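## Task

Jog the feeder tray so that between 10 and 12 tablets (inclusive) end up in the clear vial, and none are spilled. At the end the tray must rest against its stop and the vial must stand upright directly on the table. Nothing may count as done if the robot is still holding it in place. Finally, release everything and move the grippers away.

## Robot and tools

Robot. Two six-joint UR-style arms, left_arm and right_arm, each carrying a two-finger parallel gripper with a wrist camera. The names are only labels. left_arm's base sits at (+0.002, +0.445, 0) m and right_arm's at (+0.030, -0.321, 0) m, both turned slightly about z. The arms can hit each other, so keep them apart.

Frames. All reported poses use one scene frame. Its origin is on the tabletop midway between the arms, +z points up, +x points out across the table, and left_arm is on the +y side. Each gripper also has its own axes: the fingers extend along its +z and close along its x. end_effector_position is the point between the pads; the fingertips go 17.5 mm past it. Pure rotations pivot about that point, which is 25 mm off the last joint axis toward the gripper's -y. A flat block about 9 cm long sticks out toward -y and turns with the hand. Reported hand positions get less accurate at long reach.

Rows. Both motion tools take rows of 18 numbers, each in [-1, 1]: nine for left_arm (dx, dy, dz, rx, ry, rz, gripper position, force_limit, speed), then the same nine for right_arm. Always send all 18. dx..rz are an offset, not a pose: a displacement of that gripper measured from its pose at the start of the action (for the first action of a call, the last pose a result reported), expressed in the gripper's own axes. 1.0 equals 0.6 m of travel or 180 degrees; rx, ry, rz form a single rotation vector. The gripper numbers are absolute settings: position +1 is fully open (50 mm gap), near -0.65 the pads meet, and -1 closes until something stops the fingers. force_limit maps -1, 0, +1 to about 20, 102, 185 N per pad (actual grip up to 17 % more). speed maps -1, 0, +1 to 20, 85, 150 mm/s of gap change. To leave a gripper unchanged, repeat its previous three numbers; zeros are a real command. New force_limit or speed only take hold once position changes by at least 0.01.

execute_actions(actions): a list of actions; each action is a table of up to 15 rows, one per 1/30 s step, and a short table repeats its last row to fill 15 steps. Every row is relative to the action's start pose, not to the row before. An empty list just returns state and images. Each step the commanded pose is clipped to within 100 mm and 16 degrees of the measured one, and motion lags commands by about 0.17 s, so large offsets may need several actions. To hold an arm still, send it the offset back to where it should be in the first call, then zeros.

move(target, speed, stop_force, blocking): target is one 18-number row as above, offsets from the pose in the latest result that shows one; each gripper travels a straight line there and both paths finish together, lasting 0.5 to 10 s. speed is the path's top speed in m/s, 0.002 to 0.5 (default 0.25); rotation is capped at twice that in rad/s. Paths ignore obstacles and the hand may overshoot or stray, especially with the elbow nearly straight. stop_force (9 to 40 N, shared by both arms, only after 0.2 s of scene time) ends an arm's path when its wrist sensor feels that much extra push against the motion for two steps; the hand then backs up two steps and holds. Use it only with slow moves and without rotation, and omit it when lifting off something you press on. blocking=false returns after 0.5 s while motion continues; it cannot be combined with stop_force, and further motion calls are refused until wait or stop shows the end.

wait(seconds): 0 to 10 s, arms hold their last command. stop(): brakes a running move. zoom_image(camera, region): camera is cam_left_wrist or cam_right_wrist (616x616 fisheye); region is [x0, y0, x1, y1] pixels, at most 504 by 504. read_manual gives licence text only. finished_scene(scene) ends the current scene (pass its number) and is final; the next task appears in its result.

Results. The state line lists each gripper's position, quaternion (wxyz) and velocities in the scene frame. Hand target shows where the controller is currently steering. HELD marks steps where a command was held back; a pose unreachable line means the clearance check altered a command. A move reports done, off_target, moving, held, contact or fault, plus limits such as paced or held, and each hand's distance from its target. object_status: 0 moving, 1 blocked while opening, 2 blocked while closing (a real grip), 3 reached the setting or pads met (usually nothing held). Opening in mm is roughly (250 - position_measured) x 0.202. Wrist force and torque are in the gripper's axes, noisy (offset up to about 4 N), saturating near 50 N; pressing on a surface reads as force pointing back into the arm.

Avoid. A joint torque over its load limit (133 N m large joints, 24.9 N m wrists) or any external force of 150 N freezes that arm for 10 s and skips the rest of the call. Stiff arms fault easily if commanded even slightly into something rigid, and faster contact hits harder. Motors heat while holding loads: a warning at 70 °C, brakes at 85 °C. Objects may occasionally get nudged. Never spill tablets, tip the vial, or push anything off the table; move gently, release the vial and tray, and back away before finishing.

Each tool is called after "Emit:" in YAML: its name, and indented under it one key for each argument.

## Session

Emit:
execute_actions:
  actions: []

Scene clock: 0.00 s.
left_arm: end_effector_position=(+0.4053, +0.4584, +0.1867) position_measured=3 object_status=3 end_effector_quat_wxyz=(+0.000, +0.695, +0.719, -0.000) end_effector_velocity=(-0.001, +0.000, +0.000) end_effector_angular_velocity=(+0.000, +0.002, +0.001) | right_arm: end_effector_position=(+0.2992, -0.2595, +0.3349) position_measured=3 object_status=3 end_effector_quat_wxyz=(-0.042, +0.134, +0.988, -0.069) end_effector_velocity=(+0.001, +0.001, -0.000) end_effector_angular_velocity=(-0.001, +0.001, -0.000)
Joint positions: left_arm=[-0.318 -1.722  2.042 -1.891 -1.571 -0.315] | right_arm=[ 4.083 -1.117 -1.841 -1.915  1.556 -0.503]
Joint velocities: left_arm=[-0.    -0.001  0.     0.003 -0.    -0.001] | right_arm=[-0.    -0.003  0.001  0.001  0.     0.   ]
Joint torques (N m, as the arm reports them, + toward a larger angle): no reading
Wrist force (N, on the end effector, along its own x y z axes, offset not removed): no reading
Wrist torque (N m, same axes, about the end effector's origin, offset not removed): no reading
Hand target (left_arm): +0.405, +0.458, +0.187; +0.000, +0.695, +0.719, -0.000
Hand target (right_arm): +0.299, -0.260, +0.335; -0.042, +0.134, +0.988, -0.069
camera_calibration (this result's frames):
cam_right_wrist: T_world_to_cam=[[-0.960324, 0.275727, 0.0418643, 0.348587], [0.278875, 0.948036, 0.153156, 0.113282], [0.00254033, 0.158754, -0.987315, 0.519099], [0, 0, 0, 1]] pos_world=[0.301846, -0.28592, 0.480571]

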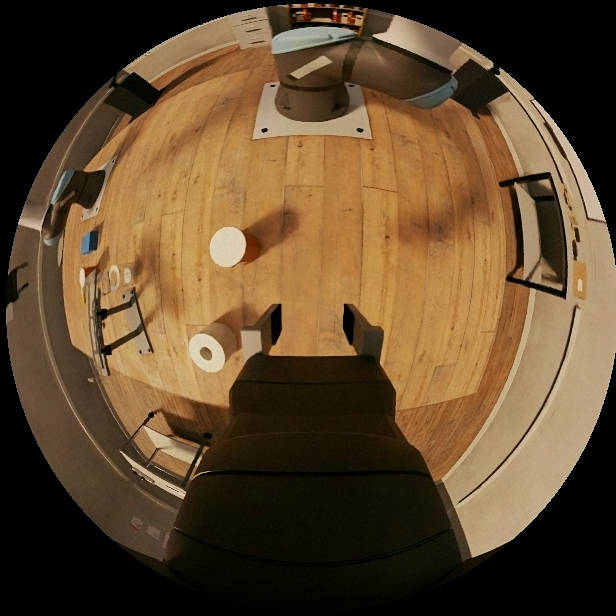

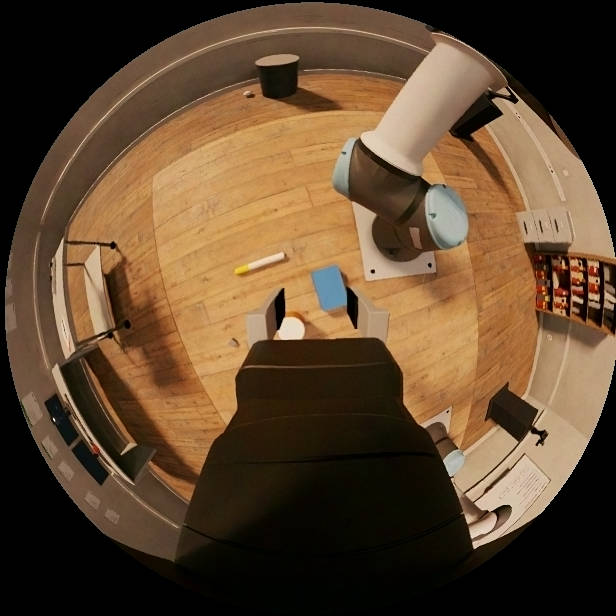

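Emit:
move:
  target: [-0.65,0.3,-0.19,0,0,0,1,0,0,0,0,0,0,0,0,1,0,0]

Emit:
zoom_image:
  camera: "cam_left_wrist"
  region: [170,80,420,330]

Scene clock: 6.77 s.
left_arm: end_effector_position=(+0.5983, +0.0748, +0.3002) position_measured=3 object_status=3 end_effector_quat_wxyz=(+0.000, +0.695, +0.719, -0.000) end_effector_velocity=(+0.002, -0.002, +0.001) end_effector_angular_velocity=(+0.002, +0.003, -0.001) | right_arm: end_effector_position=(+0.2992, -0.2595, +0.3349) position_measured=3 object_status=3 end_effector_quat_wxyz=(-0.042, +0.134, +0.988, -0.069) end_effector_velocity=(+0.000, -0.000, -0.000) end_effector_angular_velocity=(-0.001, +0.000, +0.000)
Joint positions: left_arm=[-0.757 -1.022  0.901 -1.45  -1.572 -0.754] | right_arm=[ 4.083 -1.117 -1.841 -1.915  1.556 -0.503]
Joint velocities: left_arm=[-0.001  0.011 -0.021  0.013 -0.001 -0.   ] | right_arm=[ 0.    -0.001 -0.    -0.    -0.001  0.   ]
Joint torques (N m, as the arm reports them, + toward a larger angle): left_arm=[ -9.61 -38.32 -30.68  -1.57  -1.21  -1.09] | right_arm=[-2.78  3.77 25.59  2.97 -0.14 -0.13]
Wrist force (N, on the end effector, along its own x y z axes, offset not removed): left_arm=[0.6 -3.6 1.4] | right_arm=[-1.7 -2.1 -1.5]
Wrist torque (N m, same axes, about the end effector's origin, offset not removed): left_arm=[-0.65 -0.12 0.05] | right_arm=[-0.65 -0.01 0.18]
Hand target (left_arm): +0.598, +0.075, +0.300; +0.000, +0.695, +0.719, -0.000
Hand target (right_arm): +0.299, -0.260, +0.335; -0.042, +0.134, +0.988, -0.069
Off the commanded pose (left_arm): 0.001 m, 0 deg.
Off the commanded pose (right_arm): 0.000 m, 0 deg.
move: done
camera_calibration (this result's frames):
cam_left_wrist: T_world_to_cam=[[-0.0453244, 0.998969, -0.00257286, -0.0424947], [0.972787, 0.044722, 0.227344, -0.638822], [0.227224, 0.00780137, -0.973811, 0.307509], [0, 0, 0, 1]] pos_world=[0.549638, 0.0686213, 0.444578]
cam_right_wrist: T_world_to_cam=[[-0.960324, 0.275727, 0.0418643, 0.348587], [0.278875, 0.948036, 0.153156, 0.113282], [0.00254035, 0.158754, -0.987315, 0.519099], [0, 0, 0, 1]] pos_world=[0.301846, -0.28592, 0.480571]

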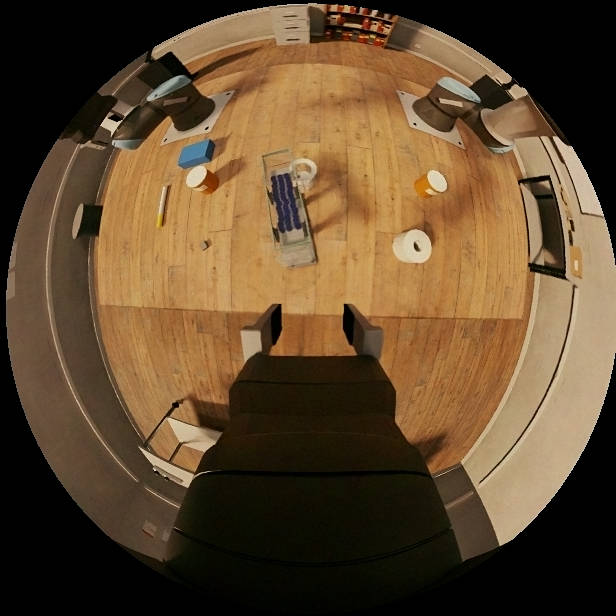

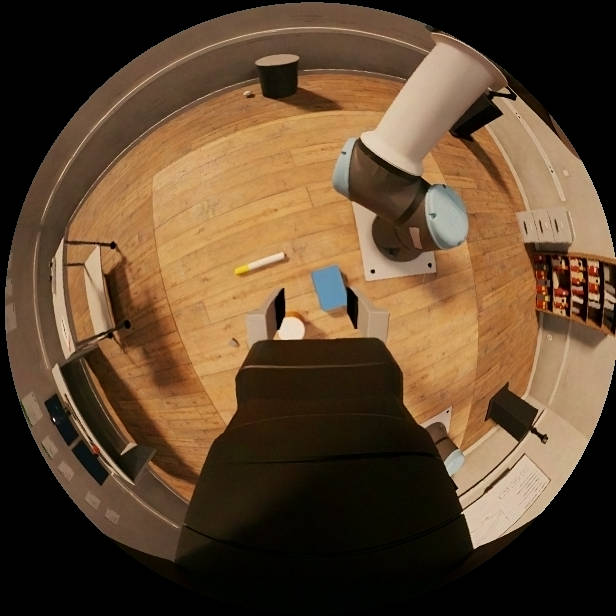

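Region (170, 80, 420, 330) of cam_left_wrist's 616x616 image, scaled by 2.016, with more detail than that image has.

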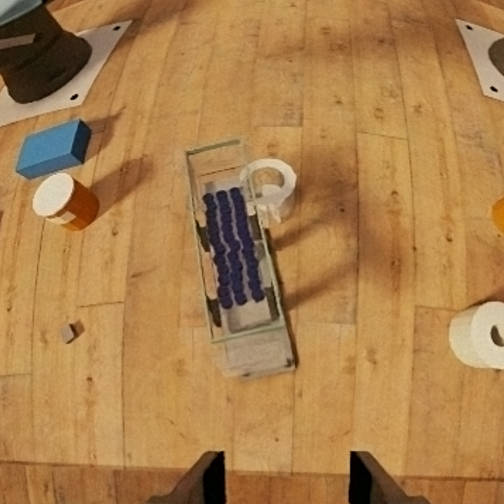

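Emit:
move:
  target: [0.072,-0.392,0.2,0,0,-0.5,0.3,0,0,0,0,0,0,0,0,1,0,0]

Emit:
move:
  target: [0,0,0.24,0.19,0,0,0.3,0,0,0,0,0,0,0,0,1,0,0]
  speed: 0.15

Scene clock: 27.80 s.
left_arm: end_effector_position=(+0.3617, +0.1099, +0.1805) position_measured=107 object_status=3 end_effector_quat_wxyz=(-0.000, -0.016, +1.000, -0.001) end_effector_velocity=(-0.002, +0.001, -0.001) end_effector_angular_velocity=(+0.002, -0.002, +0.012) | right_arm: end_effector_position=(+0.2992, -0.2595, +0.3349) position_measured=3 object_status=3 end_effector_quat_wxyz=(-0.042, +0.134, +0.988, -0.069) end_effector_velocity=(+0.000, -0.000, +0.000) end_effector_angular_velocity=(+0.002, -0.002, -0.001)
Joint positions: left_arm=[-1.031 -1.601  1.95  -1.921 -1.572 -2.598] | right_arm=[ 4.083 -1.117 -1.841 -1.915  1.556 -0.503]
Joint velocities: left_arm=[-0.005 -0.004  0.007 -0.002  0.003 -0.017] | right_arm=[-0.001  0.001  0.001  0.001 -0.     0.   ]
Joint torques (N m, as the arm reports them, + toward a larger angle): left_arm=[ -9.09 -36.1  -15.34  -4.28   1.04  -1.23] | right_arm=[-3.04  3.96 25.64  2.82 -0.13 -0.13]
Wrist force (N, on the end effector, along its own x y z axes, offset not removed): left_arm=[2.0 -3.8 -0.5] | right_arm=[-0.9 -0.2 -0.5]
Wrist torque (N m, same axes, about the end effector's origin, offset not removed): left_arm=[-0.75 -0.31 -0.09] | right_arm=[-0.16 0.11 0.03]
Hand target (left_arm): +0.362, +0.110, +0.180; -0.000, -0.016, +1.000, -0.001
Hand target (right_arm): +0.299, -0.260, +0.335; -0.042, +0.134, +0.988, -0.069
Off the commanded pose (left_arm): 0.000 m, 0 deg.
Off the commanded pose (right_arm): 0.000 m, 0 deg.
move: done
camera_calibration (this result's frames):
cam_left_wrist: T_world_to_cam=[[-0.999034, -0.0439366, -0.000785582, 0.370681], [-0.0429732, 0.973078, 0.226433, -0.117527], [-0.00918426, 0.226248, -0.974026, 0.305992], [0, 0, 0, 1]] pos_world=[0.368083, 0.061419, 0.324948]
cam_right_wrist: T_world_to_cam=[[-0.960324, 0.275727, 0.0418645, 0.348587], [0.278875, 0.948036, 0.153156, 0.113282], [0.00254015, 0.158754, -0.987315, 0.519099], [0, 0, 0, 1]] pos_world=[0.301846, -0.28592, 0.480571]

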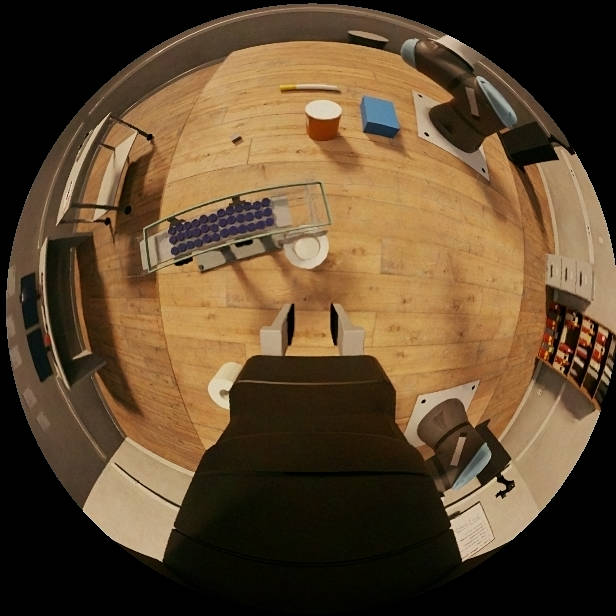

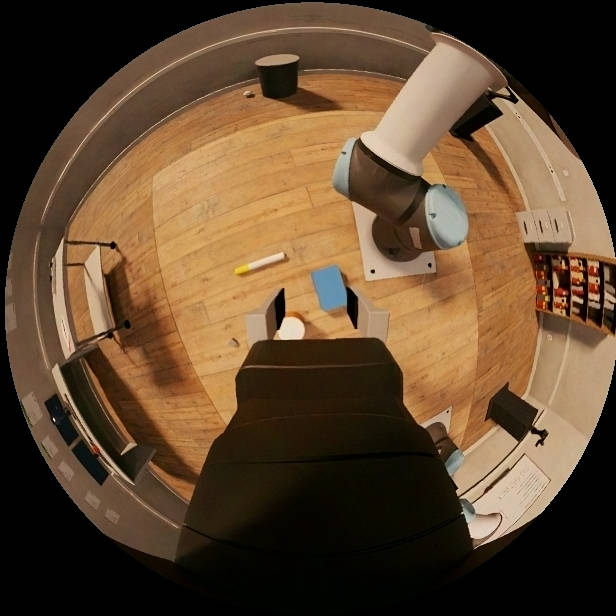

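Scene clock: 30.30 s.
left_arm: end_effector_position=(+0.3615, +0.1102, +0.0369) position_measured=107 object_status=3 end_effector_quat_wxyz=(+0.004, -0.015, +0.956, -0.294) end_effector_velocity=(+0.001, -0.000, -0.003) end_effector_angular_velocity=(-0.014, -0.002, +0.004) | right_arm: end_effector_position=(+0.2992, -0.2595, +0.3349) position_measured=3 object_status=3 end_effector_quat_wxyz=(-0.042, +0.134, +0.988, -0.069) end_effector_velocity=(+0.000, -0.000, -0.000) end_effector_angular_velocity=(-0.001, -0.001, -0.000)
Joint positions: left_arm=[-0.811 -1.265  2.448 -3.21  -1.97  -2.472] | right_arm=[ 4.083 -1.117 -1.841 -1.915  1.556 -0.503]
Joint velocities: left_arm=[ 0.004  0.02   0.005 -0.038 -0.008 -0.004] | right_arm=[-0.001 -0.    -0.     0.001 -0.001 -0.   ]
Joint torques (N m, as the arm reports them, + toward a larger angle): left_arm=[  7.58 -14.36  -3.54  -4.86  -1.92  -0.8 ] | right_arm=[-3.13  3.64 25.59  2.88 -0.12 -0.07]
Wrist force (N, on the end effector, along its own x y z axes, offset not removed): left_arm=[-0.3 -1.9 -1.6] | right_arm=[-2.6 0.6 -1.8]
Wrist torque (N m, same axes, about the end effector's origin, offset not removed): left_arm=[-0.47 0.01 -0.02] | right_arm=[-0.20 0.24 0.23]
Hand target (left_arm): +0.362, +0.110, +0.037; +0.005, -0.015, +0.956, -0.294
Hand target (right_arm): +0.299, -0.260, +0.335; -0.042, +0.134, +0.988, -0.069
Off the commanded pose (left_arm): 0.001 m, 0 deg.
Off the commanded pose (right_arm): 0.000 m, 0 deg.
move: done
camera_calibration (this result's frames):
cam_left_wrist: T_world_to_cam=[[-0.999082, -0.0424182, 0.00598234, 0.36992], [-0.0417426, 0.932614, -0.358452, -0.0596326], [0.00962569, -0.358373, -0.933529, 0.222185], [0, 0, 0, 1]] pos_world=[0.364953, 0.150931, 0.183828]
cam_right_wrist: T_world_to_cam=[[-0.960324, 0.275727, 0.0418644, 0.348587], [0.278875, 0.948036, 0.153156, 0.113282], [0.00254029, 0.158754, -0.987315, 0.519099], [0, 0, 0, 1]] pos_world=[0.301846, -0.28592, 0.480571]

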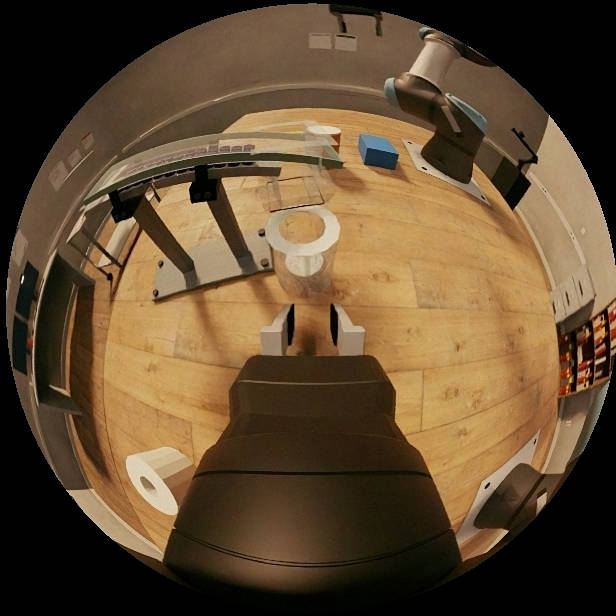

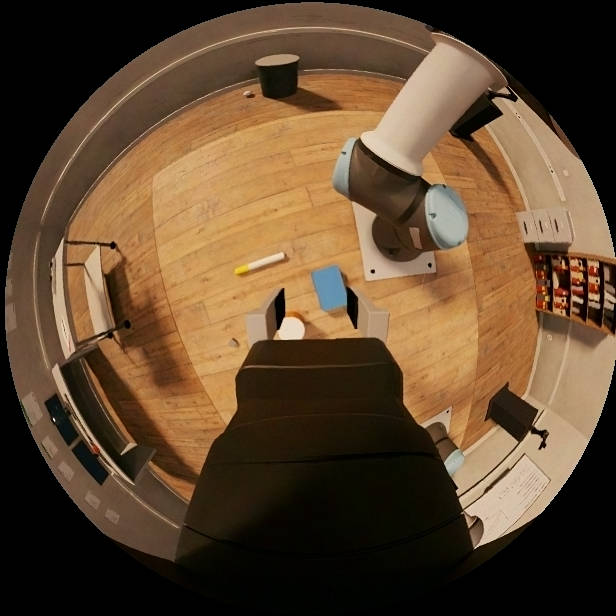

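Emit:
move:
  target: [-0.011,-0.02,0.0136,0,0,0,0.3,0,0,0,0,0,0,0,0,1,0,0]
  speed: 0.05

Emit:
move:
  target: [-0.006,-0.05,0.034,0,0,0,0.3,0,0,0,0,0,0,0,0,1,0,0]
  speed: 0.02

Scene clock: 37.90 s.
left_arm: end_effector_position=(+0.3684, +0.0961, +0.0369) position_measured=107 object_status=3 end_effector_quat_wxyz=(+0.004, -0.015, +0.956, -0.294) end_effector_velocity=(+0.001, -0.002, +0.000) end_effector_angular_velocity=(-0.000, +0.000, +0.001) | right_arm: end_effector_position=(+0.2992, -0.2595, +0.3349) position_measured=3 object_status=3 end_effector_quat_wxyz=(-0.042, +0.134, +0.988, -0.069) end_effector_velocity=(+0.000, -0.000, +0.000) end_effector_angular_velocity=(-0.000, -0.000, +0.000)
Joint positions: left_arm=[-0.825 -1.245  2.414 -3.2   -1.964 -2.485] | right_arm=[ 4.083 -1.117 -1.841 -1.915  1.556 -0.503]
Joint velocities: left_arm=[-0.002  0.002 -0.005  0.002  0.001 -0.003] | right_arm=[-0.     0.     0.    -0.001 -0.001  0.   ]
Joint torques (N m, as the arm reports them, + toward a larger angle): left_arm=[ -9.34 -16.09 -20.49  -1.82   0.51  -0.88] | right_arm=[-3.3   4.3  25.8   2.85 -0.04 -0.14]
Wrist force (N, on the end effector, along its own x y z axes, offset not removed): left_arm=[-0.6 -1.5 -1.5] | right_arm=[-1.5 0.0 -1.1]
Wrist torque (N m, same axes, about the end effector's origin, offset not removed): left_arm=[-0.33 0.08 0.03] | right_arm=[-0.14 0.11 0.05]
Hand target (left_arm): +0.369, +0.096, +0.037; +0.004, -0.015, +0.956, -0.294
Hand target (right_arm): +0.299, -0.260, +0.335; -0.042, +0.134, +0.988, -0.069
Off the commanded pose (left_arm): 0.000 m, 0 deg.
Off the commanded pose (right_arm): 0.000 m, 0 deg.
move: done
camera_calibration (this result's frames):
cam_left_wrist: T_world_to_cam=[[-0.999082, -0.0424244, 0.0059881, 0.376265], [-0.04175, 0.9326, -0.35849, -0.046225], [0.00962421, -0.358411, -0.933514, 0.217044], [0, 0, 0, 1]] pos_world=[0.371901, 0.136863, 0.183789]
cam_right_wrist: T_world_to_cam=[[-0.960324, 0.275727, 0.0418643, 0.348587], [0.278875, 0.948036, 0.153156, 0.113282], [0.00254034, 0.158754, -0.987315, 0.519099], [0, 0, 0, 1]] pos_world=[0.301846, -0.28592, 0.480571]

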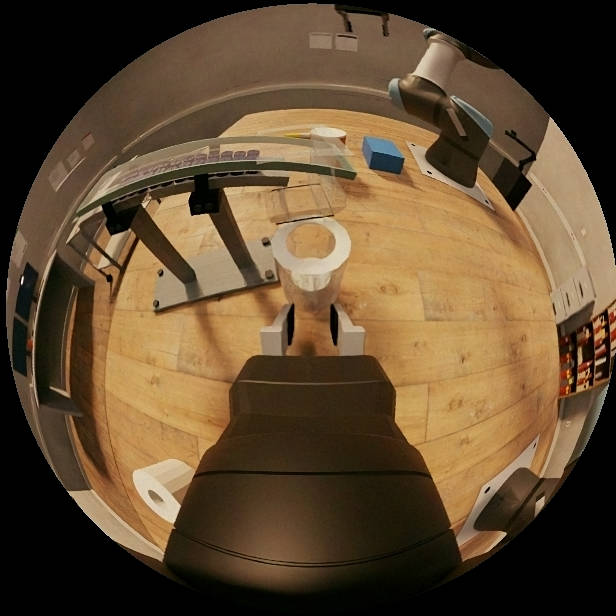

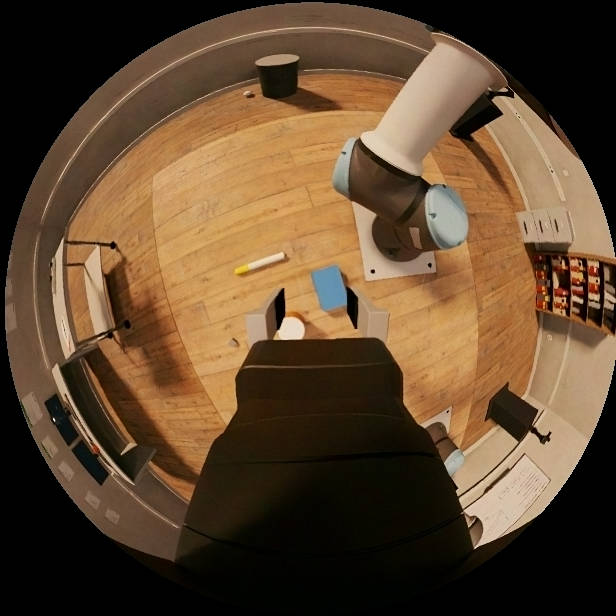

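Scene clock: 40.00 s.
left_arm: end_effector_position=(+0.3731, +0.0602, +0.0368) position_measured=107 object_status=3 end_effector_quat_wxyz=(+0.004, -0.015, +0.956, -0.294) end_effector_velocity=(+0.000, -0.002, -0.000) end_effector_angular_velocity=(+0.001, +0.000, -0.000) | right_arm: end_effector_position=(+0.2992, -0.2595, +0.3349) position_measured=3 object_status=3 end_effector_quat_wxyz=(-0.042, +0.134, +0.988, -0.069) end_effector_velocity=(-0.000, +0.000, +0.000) end_effector_angular_velocity=(+0.001, -0.001, +0.001)
Joint positions: left_arm=[-0.879 -1.207  2.354 -3.197 -1.939 -2.537] | right_arm=[ 4.083 -1.117 -1.841 -1.915  1.556 -0.503]
Joint velocities: left_arm=[-0.004  0.003 -0.004  0.001  0.002 -0.003] | right_arm=[0.001 0.001 0.    0.    0.    0.   ]
Joint torques (N m, as the arm reports them, + toward a larger angle): left_arm=[-10.57 -17.13 -20.66  -2.35   0.73  -0.93] | right_arm=[-3.08  4.23 25.61  2.78  0.   -0.1 ]
Wrist force (N, on the end effector, along its own x y z axes, offset not removed): left_arm=[0.3 -3.1 0.3] | right_arm=[-3.1 -0.5 -0.7]
Wrist torque (N m, same axes, about the end effector's origin, offset not removed): left_arm=[-0.54 -0.07 -0.04] | right_arm=[-0.23 0.33 0.23]
Hand target (left_arm): +0.373, +0.060, +0.037; +0.004, -0.015, +0.956, -0.294
Hand target (right_arm): +0.299, -0.260, +0.335; -0.042, +0.134, +0.988, -0.069
Off the commanded pose (left_arm): 0.000 m, 0 deg.
Off the commanded pose (right_arm): 0.000 m, 0 deg.
move: done
camera_calibration (this result's frames):
cam_left_wrist: T_world_to_cam=[[-0.999082, -0.0424113, 0.00604771, 0.379448], [-0.0417588, 0.932586, -0.358523, -0.0126019], [0.00956542, -0.358447, -0.933501, 0.204102], [0, 0, 0, 1]] pos_world=[0.376621, 0.101005, 0.183717]
cam_right_wrist: T_world_to_cam=[[-0.960324, 0.275727, 0.0418643, 0.348587], [0.278875, 0.948036, 0.153156, 0.113282], [0.00254036, 0.158754, -0.987315, 0.519099], [0, 0, 0, 1]] pos_world=[0.301846, -0.28592, 0.480571]

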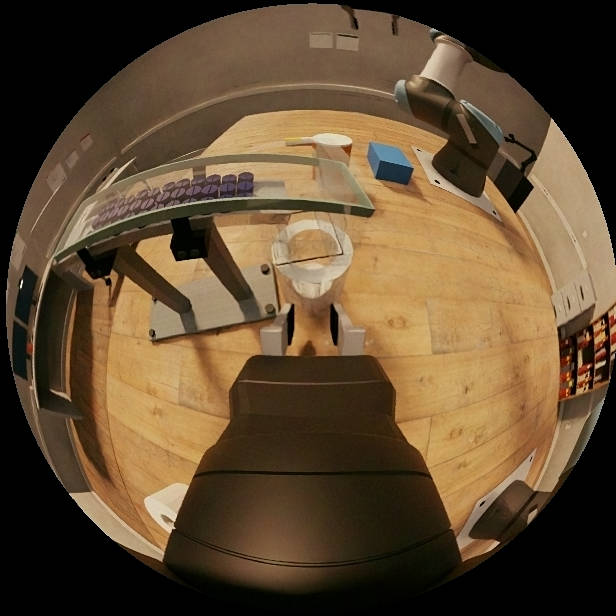

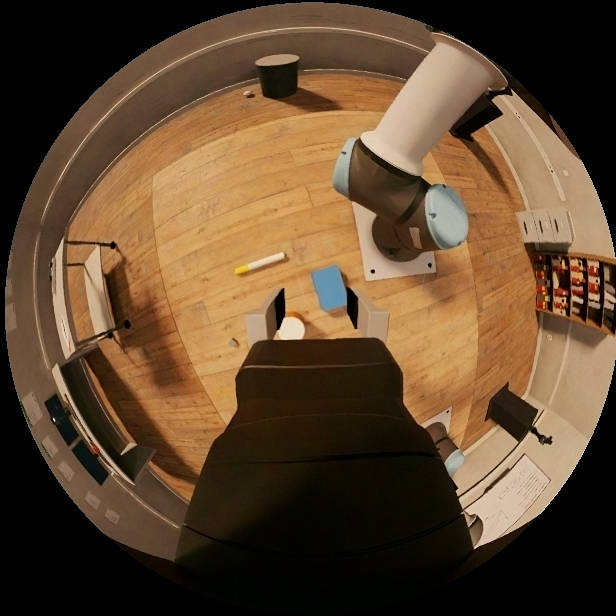

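Emit:
move:
  target: [-0.004,-0.01,0.0066,0,0,0,0.3,0,0,0,0,0,0,0,0,1,0,0]
  speed: 0.02

Emit:
move:
  target: [0,0.03,-0.3,0,0,0,0.3,0,0,0,0,0,0,0,0,1,0,0]
  speed: 0.15

Emit:
move:
  target: [0,-0.2,0,-0.19,0,0,-1,0,0,0,0,0,0,0,0,1,0,0]

Emit:
zoom_image:
  camera: "cam_left_wrist"
  region: [130,180,380,320]

Scene clock: 48.40 s.
left_arm: end_effector_position=(+0.3757, +0.0534, +0.0369) position_measured=107 object_status=3 end_effector_quat_wxyz=(+0.004, -0.015, +0.956, -0.294) end_effector_velocity=(+0.001, -0.002, +0.001) end_effector_angular_velocity=(-0.001, -0.001, +0.001) | right_arm: end_effector_position=(+0.2992, -0.2595, +0.3349) position_measured=3 object_status=3 end_effector_quat_wxyz=(-0.042, +0.134, +0.988, -0.069) end_effector_velocity=(+0.000, -0.000, +0.000) end_effector_angular_velocity=(-0.000, -0.002, -0.000)
Joint positions: left_arm=[-0.886 -1.199  2.338 -3.192 -1.936 -2.543] | right_arm=[ 4.083 -1.117 -1.841 -1.915  1.556 -0.503]
Joint velocities: left_arm=[-0.002  0.001 -0.005  0.001  0.001 -0.002] | right_arm=[-0.001  0.001 -0.     0.001 -0.001  0.   ]
Joint torques (N m, as the arm reports them, + toward a larger angle): left_arm=[ -9.03 -21.32 -19.65  -2.25   0.45  -1.28] | right_arm=[-3.09  3.92 25.36  2.87 -0.09 -0.04]
Wrist force (N, on the end effector, along its own x y z axes, offset not removed): left_arm=[1.0 -1.2 -0.6] | right_arm=[0.5 -0.3 -1.4]
Wrist torque (N m, same axes, about the end effector's origin, offset not removed): left_arm=[-0.38 -0.15 0.02] | right_arm=[-0.22 -0.28 0.16]
Hand target (left_arm): +0.376, +0.053, +0.037; +0.004, -0.015, +0.956, -0.294
Hand target (right_arm): +0.299, -0.260, +0.335; -0.042, +0.134, +0.988, -0.069
Off the commanded pose (left_arm): 0.000 m, 0 deg.
Off the commanded pose (right_arm): 0.000 m, 0 deg.
move: done
camera_calibration (this result's frames):
cam_left_wrist: T_world_to_cam=[[-0.999082, -0.0424106, 0.00605144, 0.381681], [-0.0417594, 0.932583, -0.358532, -0.00608267], [0.00956211, -0.358456, -0.933498, 0.201701], [0, 0, 0, 1]] pos_world=[0.379148, 0.0941608, 0.183797]
cam_right_wrist: T_world_to_cam=[[-0.960324, 0.275727, 0.0418644, 0.348587], [0.278875, 0.948036, 0.153156, 0.113282], [0.0025403, 0.158754, -0.987315, 0.519099], [0, 0, 0, 1]] pos_world=[0.301846, -0.28592, 0.480571]

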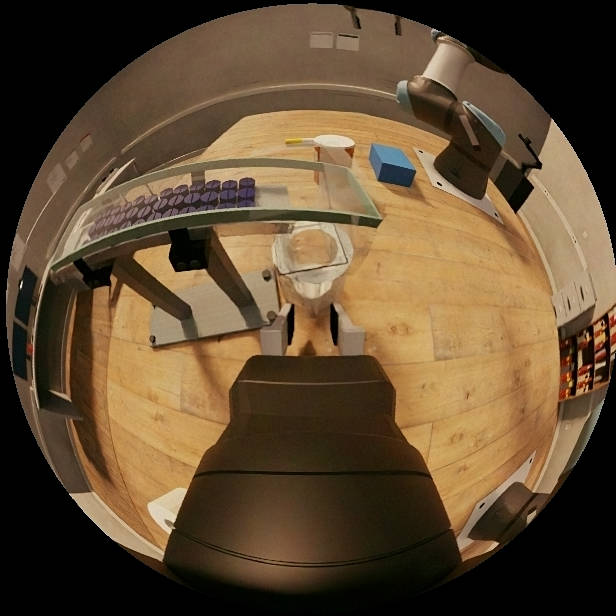

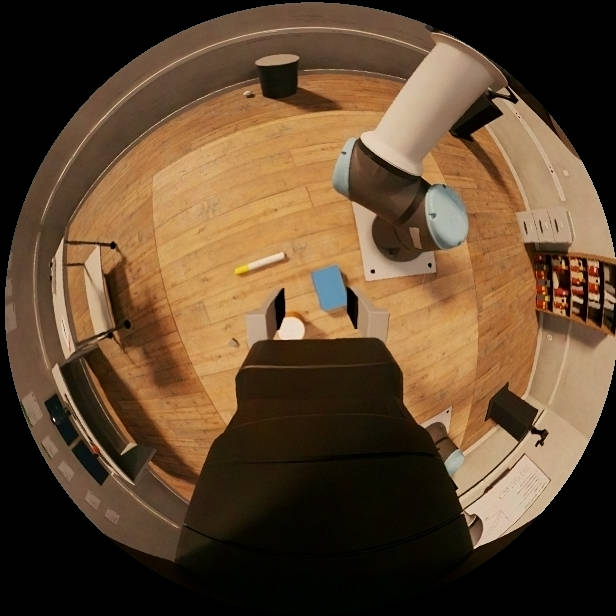

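Scene clock: 50.17 s.
left_arm: end_effector_position=(+0.3722, +0.1690, +0.1756) position_measured=107 object_status=3 end_effector_quat_wxyz=(+0.005, -0.015, +0.956, -0.294) end_effector_velocity=(+0.000, +0.002, +0.002) end_effector_angular_velocity=(+0.002, +0.001, -0.000) | right_arm: end_effector_position=(+0.2992, -0.2595, +0.3349) position_measured=3 object_status=3 end_effector_quat_wxyz=(-0.042, +0.134, +0.988, -0.069) end_effector_velocity=(+0.000, -0.000, -0.000) end_effector_angular_velocity=(-0.001, +0.001, -0.001)
Joint positions: left_arm=[-0.668 -1.69   2.335 -2.612 -2.029 -2.328] | right_arm=[ 4.083 -1.117 -1.841 -1.915  1.556 -0.503]
Joint velocities: left_arm=[ 0.004 -0.005 -0.003  0.013 -0.001  0.005] | right_arm=[-0.001 -0.001 -0.    -0.     0.     0.   ]
Joint torques (N m, as the arm reports them, + toward a larger angle): left_arm=[  9.16 -30.35 -26.05  -2.54  -2.44   1.51] | right_arm=[-3.63  4.2  25.88  3.02 -0.09 -0.08]
Wrist force (N, on the end effector, along its own x y z axes, offset not removed): left_arm=[0.4 -2.3 -0.5] | right_arm=[-0.8 -1.1 -2.6]
Wrist torque (N m, same axes, about the end effector's origin, offset not removed): left_arm=[-0.52 -0.20 -0.05] | right_arm=[-0.32 -0.03 0.27]
Hand target (left_arm): +0.372, +0.169, +0.176; +0.005, -0.015, +0.956, -0.294
Hand target (right_arm): +0.299, -0.260, +0.335; -0.042, +0.134, +0.988, -0.069
Off the commanded pose (left_arm): 0.000 m, 0 deg.
Off the commanded pose (right_arm): 0.000 m, 0 deg.
move: done
camera_calibration (this result's frames):
cam_left_wrist: T_world_to_cam=[[-0.999077, -0.0425831, 0.00571228, 0.382373], [-0.0417985, 0.932569, -0.358563, -0.0642733], [0.0099416, -0.35847, -0.933488, 0.372525], [0, 0, 0, 1]] pos_world=[0.37563, 0.209761, 0.322518]
cam_right_wrist: T_world_to_cam=[[-0.960324, 0.275727, 0.0418642, 0.348587], [0.278875, 0.948036, 0.153156, 0.113282], [0.00254042, 0.158754, -0.987315, 0.519099], [0, 0, 0, 1]] pos_world=[0.301846, -0.28592, 0.480571]

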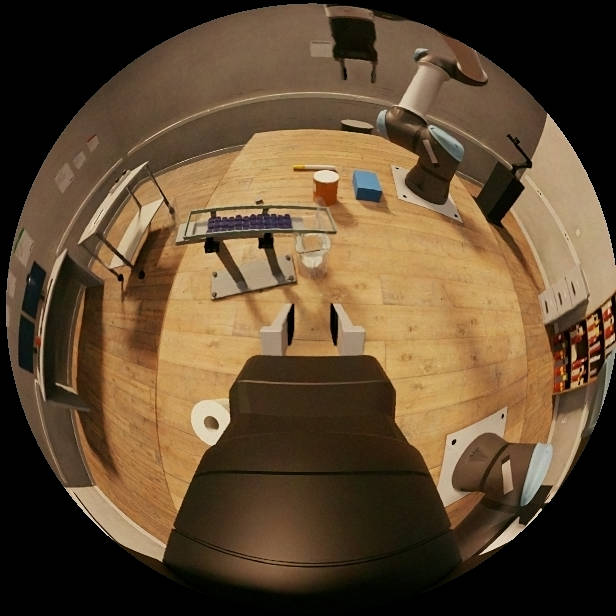

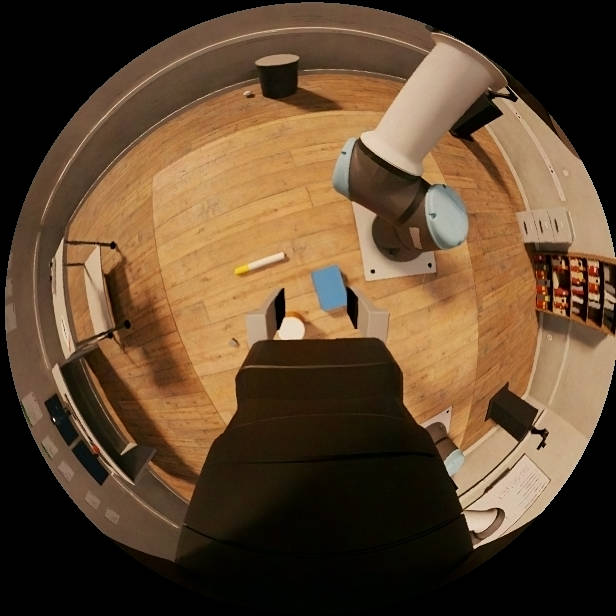

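Scene clock: 51.93 s.
left_arm: end_effector_position=(+0.3755, +0.0697, +0.2427) position_measured=253 object_status=3 end_effector_quat_wxyz=(-0.000, -0.016, +1.000, -0.001) end_effector_velocity=(+0.000, -0.001, +0.000) end_effector_angular_velocity=(+0.015, +0.005, +0.002) | right_arm: end_effector_position=(+0.2992, -0.2595, +0.3349) position_measured=3 object_status=3 end_effector_quat_wxyz=(-0.042, +0.134, +0.988, -0.069) end_effector_velocity=(-0.000, -0.000, -0.000) end_effector_angular_velocity=(-0.001, -0.001, +0.001)
Joint positions: left_arm=[-1.052 -1.55   1.735 -1.757 -1.572 -2.619] | right_arm=[ 4.083 -1.117 -1.841 -1.915  1.556 -0.503]
Joint velocities: left_arm=[-0.003  0.01  -0.016  0.022  0.004 -0.005] | right_arm=[ 0.001  0.001 -0.001 -0.    -0.001  0.   ]
Joint torques (N m, as the arm reports them, + toward a larger angle): left_arm=[-11.12 -14.42 -31.26  -1.74   1.16  -1.07] | right_arm=[-3.74  4.12 25.64  2.88 -0.07 -0.12]
Wrist force (N, on the end effector, along its own x y z axes, offset not removed): left_arm=[0.5 -2.5 -1.0] | right_arm=[-1.1 0.3 -1.7]
Wrist torque (N m, same axes, about the end effector's origin, offset not removed): left_arm=[-0.56 -0.06 -0.02] | right_arm=[0.03 0.11 0.16]
Hand target (left_arm): +0.375, +0.070, +0.243; -0.001, -0.016, +1.000, +0.000
Hand target (right_arm): +0.299, -0.260, +0.335; -0.042, +0.134, +0.988, -0.069
Off the commanded pose (left_arm): 0.000 m, 0 deg.
Off the commanded pose (right_arm): 0.000 m, 0 deg.
move: done
camera_calibration (this result's frames):
cam_left_wrist: T_world_to_cam=[[-0.999045, -0.0436874, -0.000928286, 0.382688], [-0.0427627, 0.973087, 0.226434, -0.0919444], [-0.008989, 0.226257, -0.974026, 0.375707], [0, 0, 0, 1]] pos_world=[0.381768, 0.0211822, 0.387123]
cam_right_wrist: T_world_to_cam=[[-0.960324, 0.275727, 0.0418642, 0.348587], [0.278875, 0.948036, 0.153156, 0.113282], [0.00254054, 0.158755, -0.987315, 0.519099], [0, 0, 0, 1]] pos_world=[0.301846, -0.28592, 0.480571]

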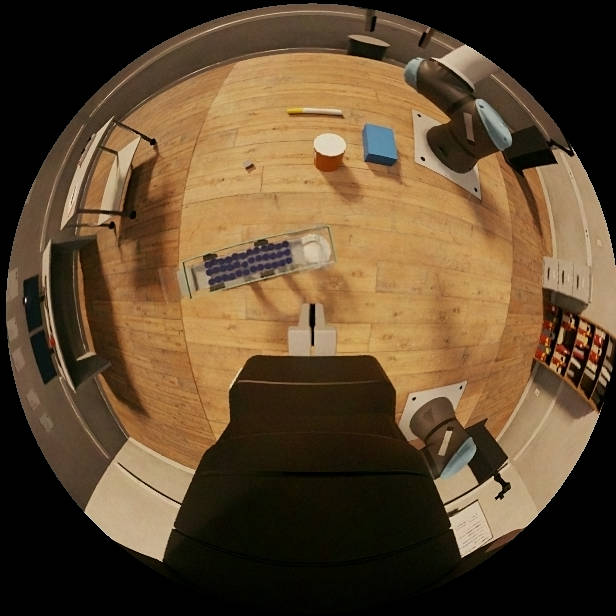

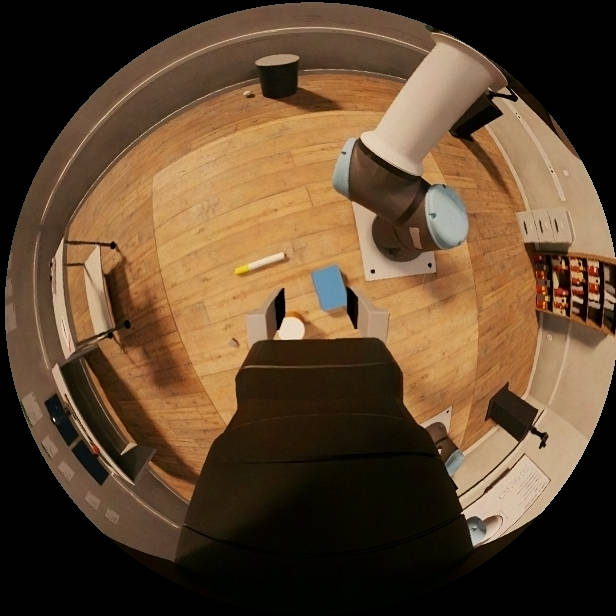

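Region (130, 180, 380, 320) of cam_left_wrist's 616x616 image, scaled by 2.016, with more detail than that image has; it fills the top 282 rows of this view, and the rest is white.

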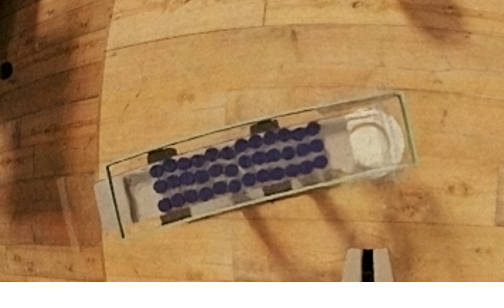

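Emit:
move:
  target: [-0.357,-0.042,-0.03,0,0,0.5,-1,0,0,0,0,0,0,0,0,1,0,0]

Emit:
move:
  target: [0,0,0.118,0,0,0,-1,0,0,0,0,0,0,0,0,1,0,0]
  speed: 0.1

Emit:
move:
  target: [0,-0.08,0,0,0,0,-1,0,0,0,0,0,0,0,0,1,0,0]
  speed: 0.012
  stop_force: 13

Scene clock: 65.87 s.
left_arm: end_effector_position=(+0.5903, +0.0515, +0.2604) position_measured=253 object_status=3 end_effector_quat_wxyz=(+0.000, +0.695, +0.719, -0.000) end_effector_velocity=(+0.002, -0.001, +0.001) end_effector_angular_velocity=(+0.001, +0.001, -0.011) | right_arm: end_effector_position=(+0.2992, -0.2595, +0.3349) position_measured=3 object_status=3 end_effector_quat_wxyz=(-0.042, +0.134, +0.988, -0.069) end_effector_velocity=(-0.000, -0.000, -0.000) end_effector_angular_velocity=(-0.002, +0.001, +0.002)
Joint positions: left_arm=[-0.788 -1.015  0.991 -1.548 -1.572 -0.785] | right_arm=[ 4.083 -1.117 -1.841 -1.915  1.556 -0.503]
Joint velocities: left_arm=[ 0.001  0.007 -0.012  0.007 -0.001  0.012] | right_arm=[ 0.002  0.    -0.001 -0.001 -0.    -0.   ]
Joint torques (N m, as the arm reports them, + toward a larger angle): left_arm=[ 10.64 -39.73 -30.07  -1.42  -1.65   1.37] | right_arm=[-3.54  3.48 25.92  2.91 -0.09 -0.19]
Wrist force (N, on the end effector, along its own x y z axes, offset not removed): left_arm=[-1.0 -0.5 -0.4] | right_arm=[-1.6 1.5 -0.5]
Wrist torque (N m, same axes, about the end effector's origin, offset not removed): left_arm=[-0.15 0.12 0.10] | right_arm=[0.06 0.14 0.15]
Hand target (left_arm): +0.590, +0.051, +0.260; +0.000, +0.696, +0.718, -0.000
Hand target (right_arm): +0.299, -0.260, +0.335; -0.042, +0.134, +0.988, -0.069
Off the commanded pose (left_arm): 0.000 m, 0 deg.
Off the commanded pose (right_arm): 0.000 m, 0 deg.
move: done
camera_calibration (this result's frames):
cam_left_wrist: T_world_to_cam=[[-0.0449784, 0.998984, -0.00276146, -0.0198505], [0.972764, 0.0444267, 0.227502, -0.620987], [0.227394, 0.00754644, -0.973774, 0.270668], [0, 0, 0, 1]] pos_world=[0.541632, 0.0453762, 0.404791]
cam_right_wrist: T_world_to_cam=[[-0.960324, 0.275727, 0.0418642, 0.348587], [0.278875, 0.948036, 0.153156, 0.113282], [0.00254042, 0.158754, -0.987315, 0.519099], [0, 0, 0, 1]] pos_world=[0.301846, -0.28592, 0.480571]

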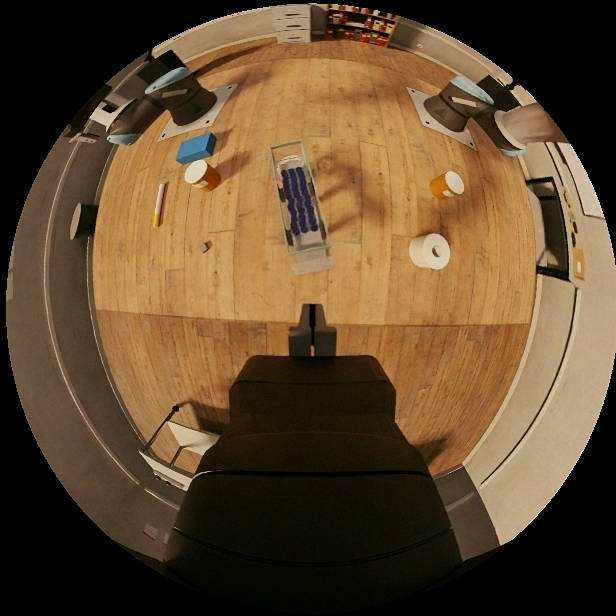

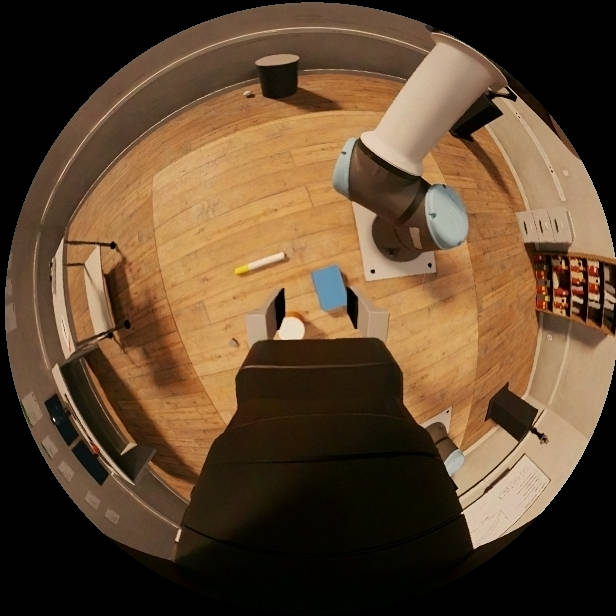

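Scene clock: 67.07 s.
left_arm: end_effector_position=(+0.5903, +0.0515, +0.1899) position_measured=253 object_status=3 end_effector_quat_wxyz=(+0.000, +0.695, +0.719, -0.000) end_effector_velocity=(-0.000, +0.000, -0.003) end_effector_angular_velocity=(+0.001, +0.000, -0.000) | right_arm: end_effector_position=(+0.2992, -0.2595, +0.3349) position_measured=3 object_status=3 end_effector_quat_wxyz=(-0.042, +0.134, +0.988, -0.069) end_effector_velocity=(-0.000, -0.000, -0.000) end_effector_angular_velocity=(-0.000, +0.001, -0.000)
Joint positions: left_arm=[-0.788 -1.003  1.153 -1.721 -1.572 -0.785] | right_arm=[ 4.083 -1.117 -1.841 -1.915  1.556 -0.503]
Joint velocities: left_arm=[-0.     0.001  0.005 -0.006  0.     0.   ] | right_arm=[-0.     0.001 -0.001 -0.     0.001  0.   ]
Joint torques (N m, as the arm reports them, + toward a larger angle): left_arm=[ -9.61 -38.83 -15.49  -4.24   1.35  -1.11] | right_arm=[-3.69  3.91 25.01  2.99 -0.06 -0.07]
Wrist force (N, on the end effector, along its own x y z axes, offset not removed): left_arm=[0.9 -2.2 -1.1] | right_arm=[-0.7 1.4 -2.4]
Wrist torque (N m, same axes, about the end effector's origin, offset not removed): left_arm=[-0.34 -0.22 -0.02] | right_arm=[-0.03 -0.20 0.22]
Hand target (left_arm): +0.590, +0.051, +0.190; +0.000, +0.695, +0.719, -0.000
Hand target (right_arm): +0.299, -0.260, +0.335; -0.042, +0.134, +0.988, -0.069
Off the commanded pose (left_arm): 0.000 m, 0 deg.
Off the commanded pose (right_arm): 0.000 m, 0 deg.
move: done
camera_calibration (this result's frames):
cam_left_wrist: T_world_to_cam=[[-0.0450218, 0.998982, -0.00273762, -0.0200489], [0.972778, 0.0444641, 0.227434, -0.604904], [0.227325, 0.00757641, -0.97379, 0.202062], [0, 0, 0, 1]] pos_world=[0.541601, 0.0453941, 0.334287]
cam_right_wrist: T_world_to_cam=[[-0.960324, 0.275727, 0.0418644, 0.348587], [0.278875, 0.948036, 0.153156, 0.113282], [0.00254022, 0.158754, -0.987315, 0.519099], [0, 0, 0, 1]] pos_world=[0.301846, -0.28592, 0.480571]

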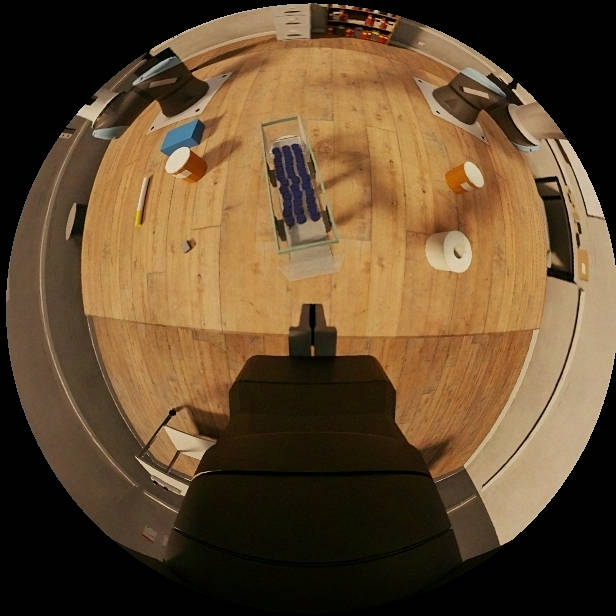

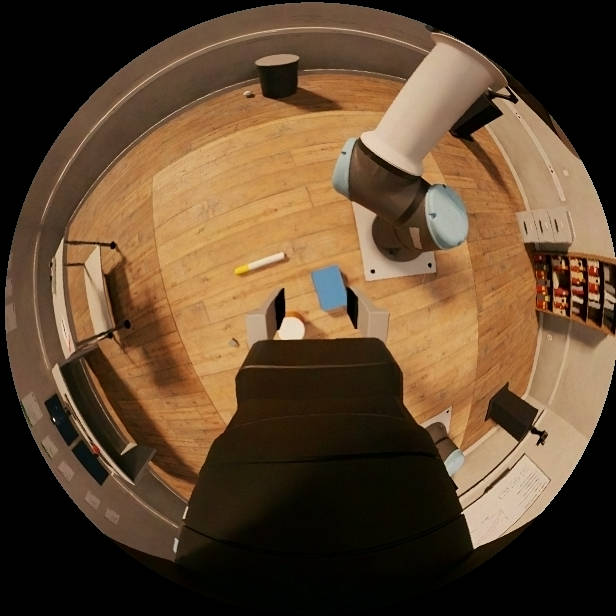

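Scene clock: 70.20 s.
left_arm: end_effector_position=(+0.5574, +0.0504, +0.1901) position_measured=253 object_status=3 end_effector_quat_wxyz=(+0.001, +0.695, +0.719, -0.000) end_effector_velocity=(+0.002, +0.000, -0.001) end_effector_angular_velocity=(+0.002, +0.005, -0.002) | right_arm: end_effector_position=(+0.2992, -0.2595, +0.3349) position_measured=3 object_status=3 end_effector_quat_wxyz=(-0.042, +0.134, +0.988, -0.069) end_effector_velocity=(+0.001, +0.000, +0.000) end_effector_angular_velocity=(+0.000, -0.001, -0.000)
Joint positions: left_arm=[-0.822 -1.071  1.258 -1.759 -1.572 -0.819] | right_arm=[ 4.083 -1.117 -1.841 -1.915  1.556 -0.503]
Joint velocities: left_arm=[ 0.004  0.008 -0.012  0.008 -0.002  0.005] | right_arm=[-0.    -0.001  0.001  0.001 -0.001  0.   ]
Joint torques (N m, as the arm reports them, + toward a larger angle): left_arm=[ -0.54 -34.48 -27.91   2.02  -6.51   1.16] | right_arm=[-4.05  3.71 25.36  2.82 -0.05 -0.06]
Wrist force (N, on the end effector, along its own x y z axes, offset not removed): left_arm=[4.6 20.6 -3.0] | right_arm=[-0.9 -1.1 -1.0]
Wrist torque (N m, same axes, about the end effector's origin, offset not removed): left_arm=[-0.86 -0.22 -0.29] | right_arm=[-0.29 0.08 0.18]
Hand target (left_arm): +0.558, +0.050, +0.190; +0.000, +0.695, +0.719, -0.000
Hand target (right_arm): +0.299, -0.260, +0.335; -0.042, +0.134, +0.988, -0.069
Off the commanded pose (left_arm): 0.015 m, 0 deg.
Off the commanded pose (right_arm): 0.000 m, 0 deg.
move: contact (left_arm)
camera_calibration (this result's frames):
cam_left_wrist: T_world_to_cam=[[-0.0449542, 0.998985, -0.00296536, -0.0203592], [0.972752, 0.0444492, 0.227548, -0.572951], [0.227448, 0.00734467, -0.973762, 0.20967], [0, 0, 0, 1]] pos_world=[0.508735, 0.0442658, 0.334482]
cam_right_wrist: T_world_to_cam=[[-0.960324, 0.275727, 0.0418643, 0.348587], [0.278875, 0.948036, 0.153156, 0.113282], [0.00254035, 0.158754, -0.987315, 0.519099], [0, 0, 0, 1]] pos_world=[0.301846, -0.28592, 0.480571]

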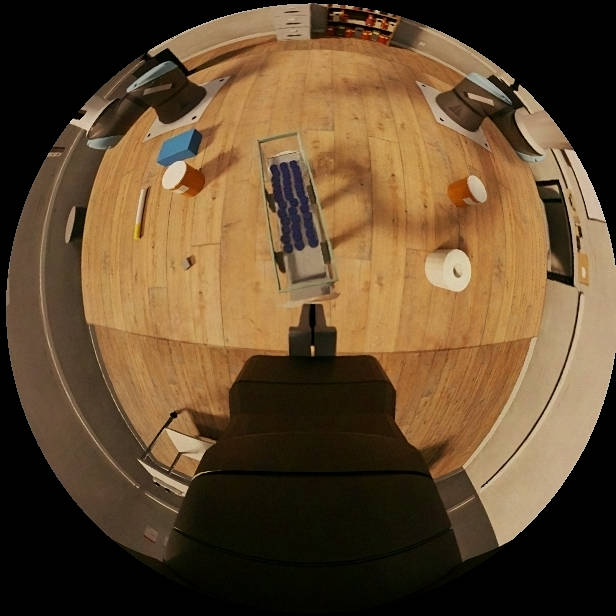

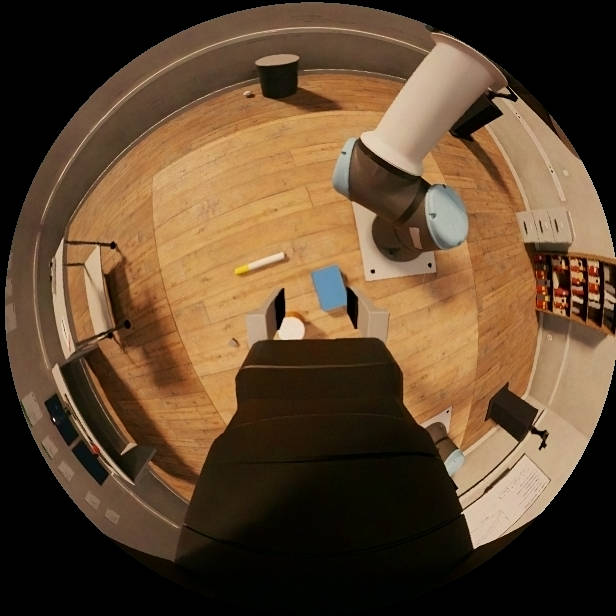

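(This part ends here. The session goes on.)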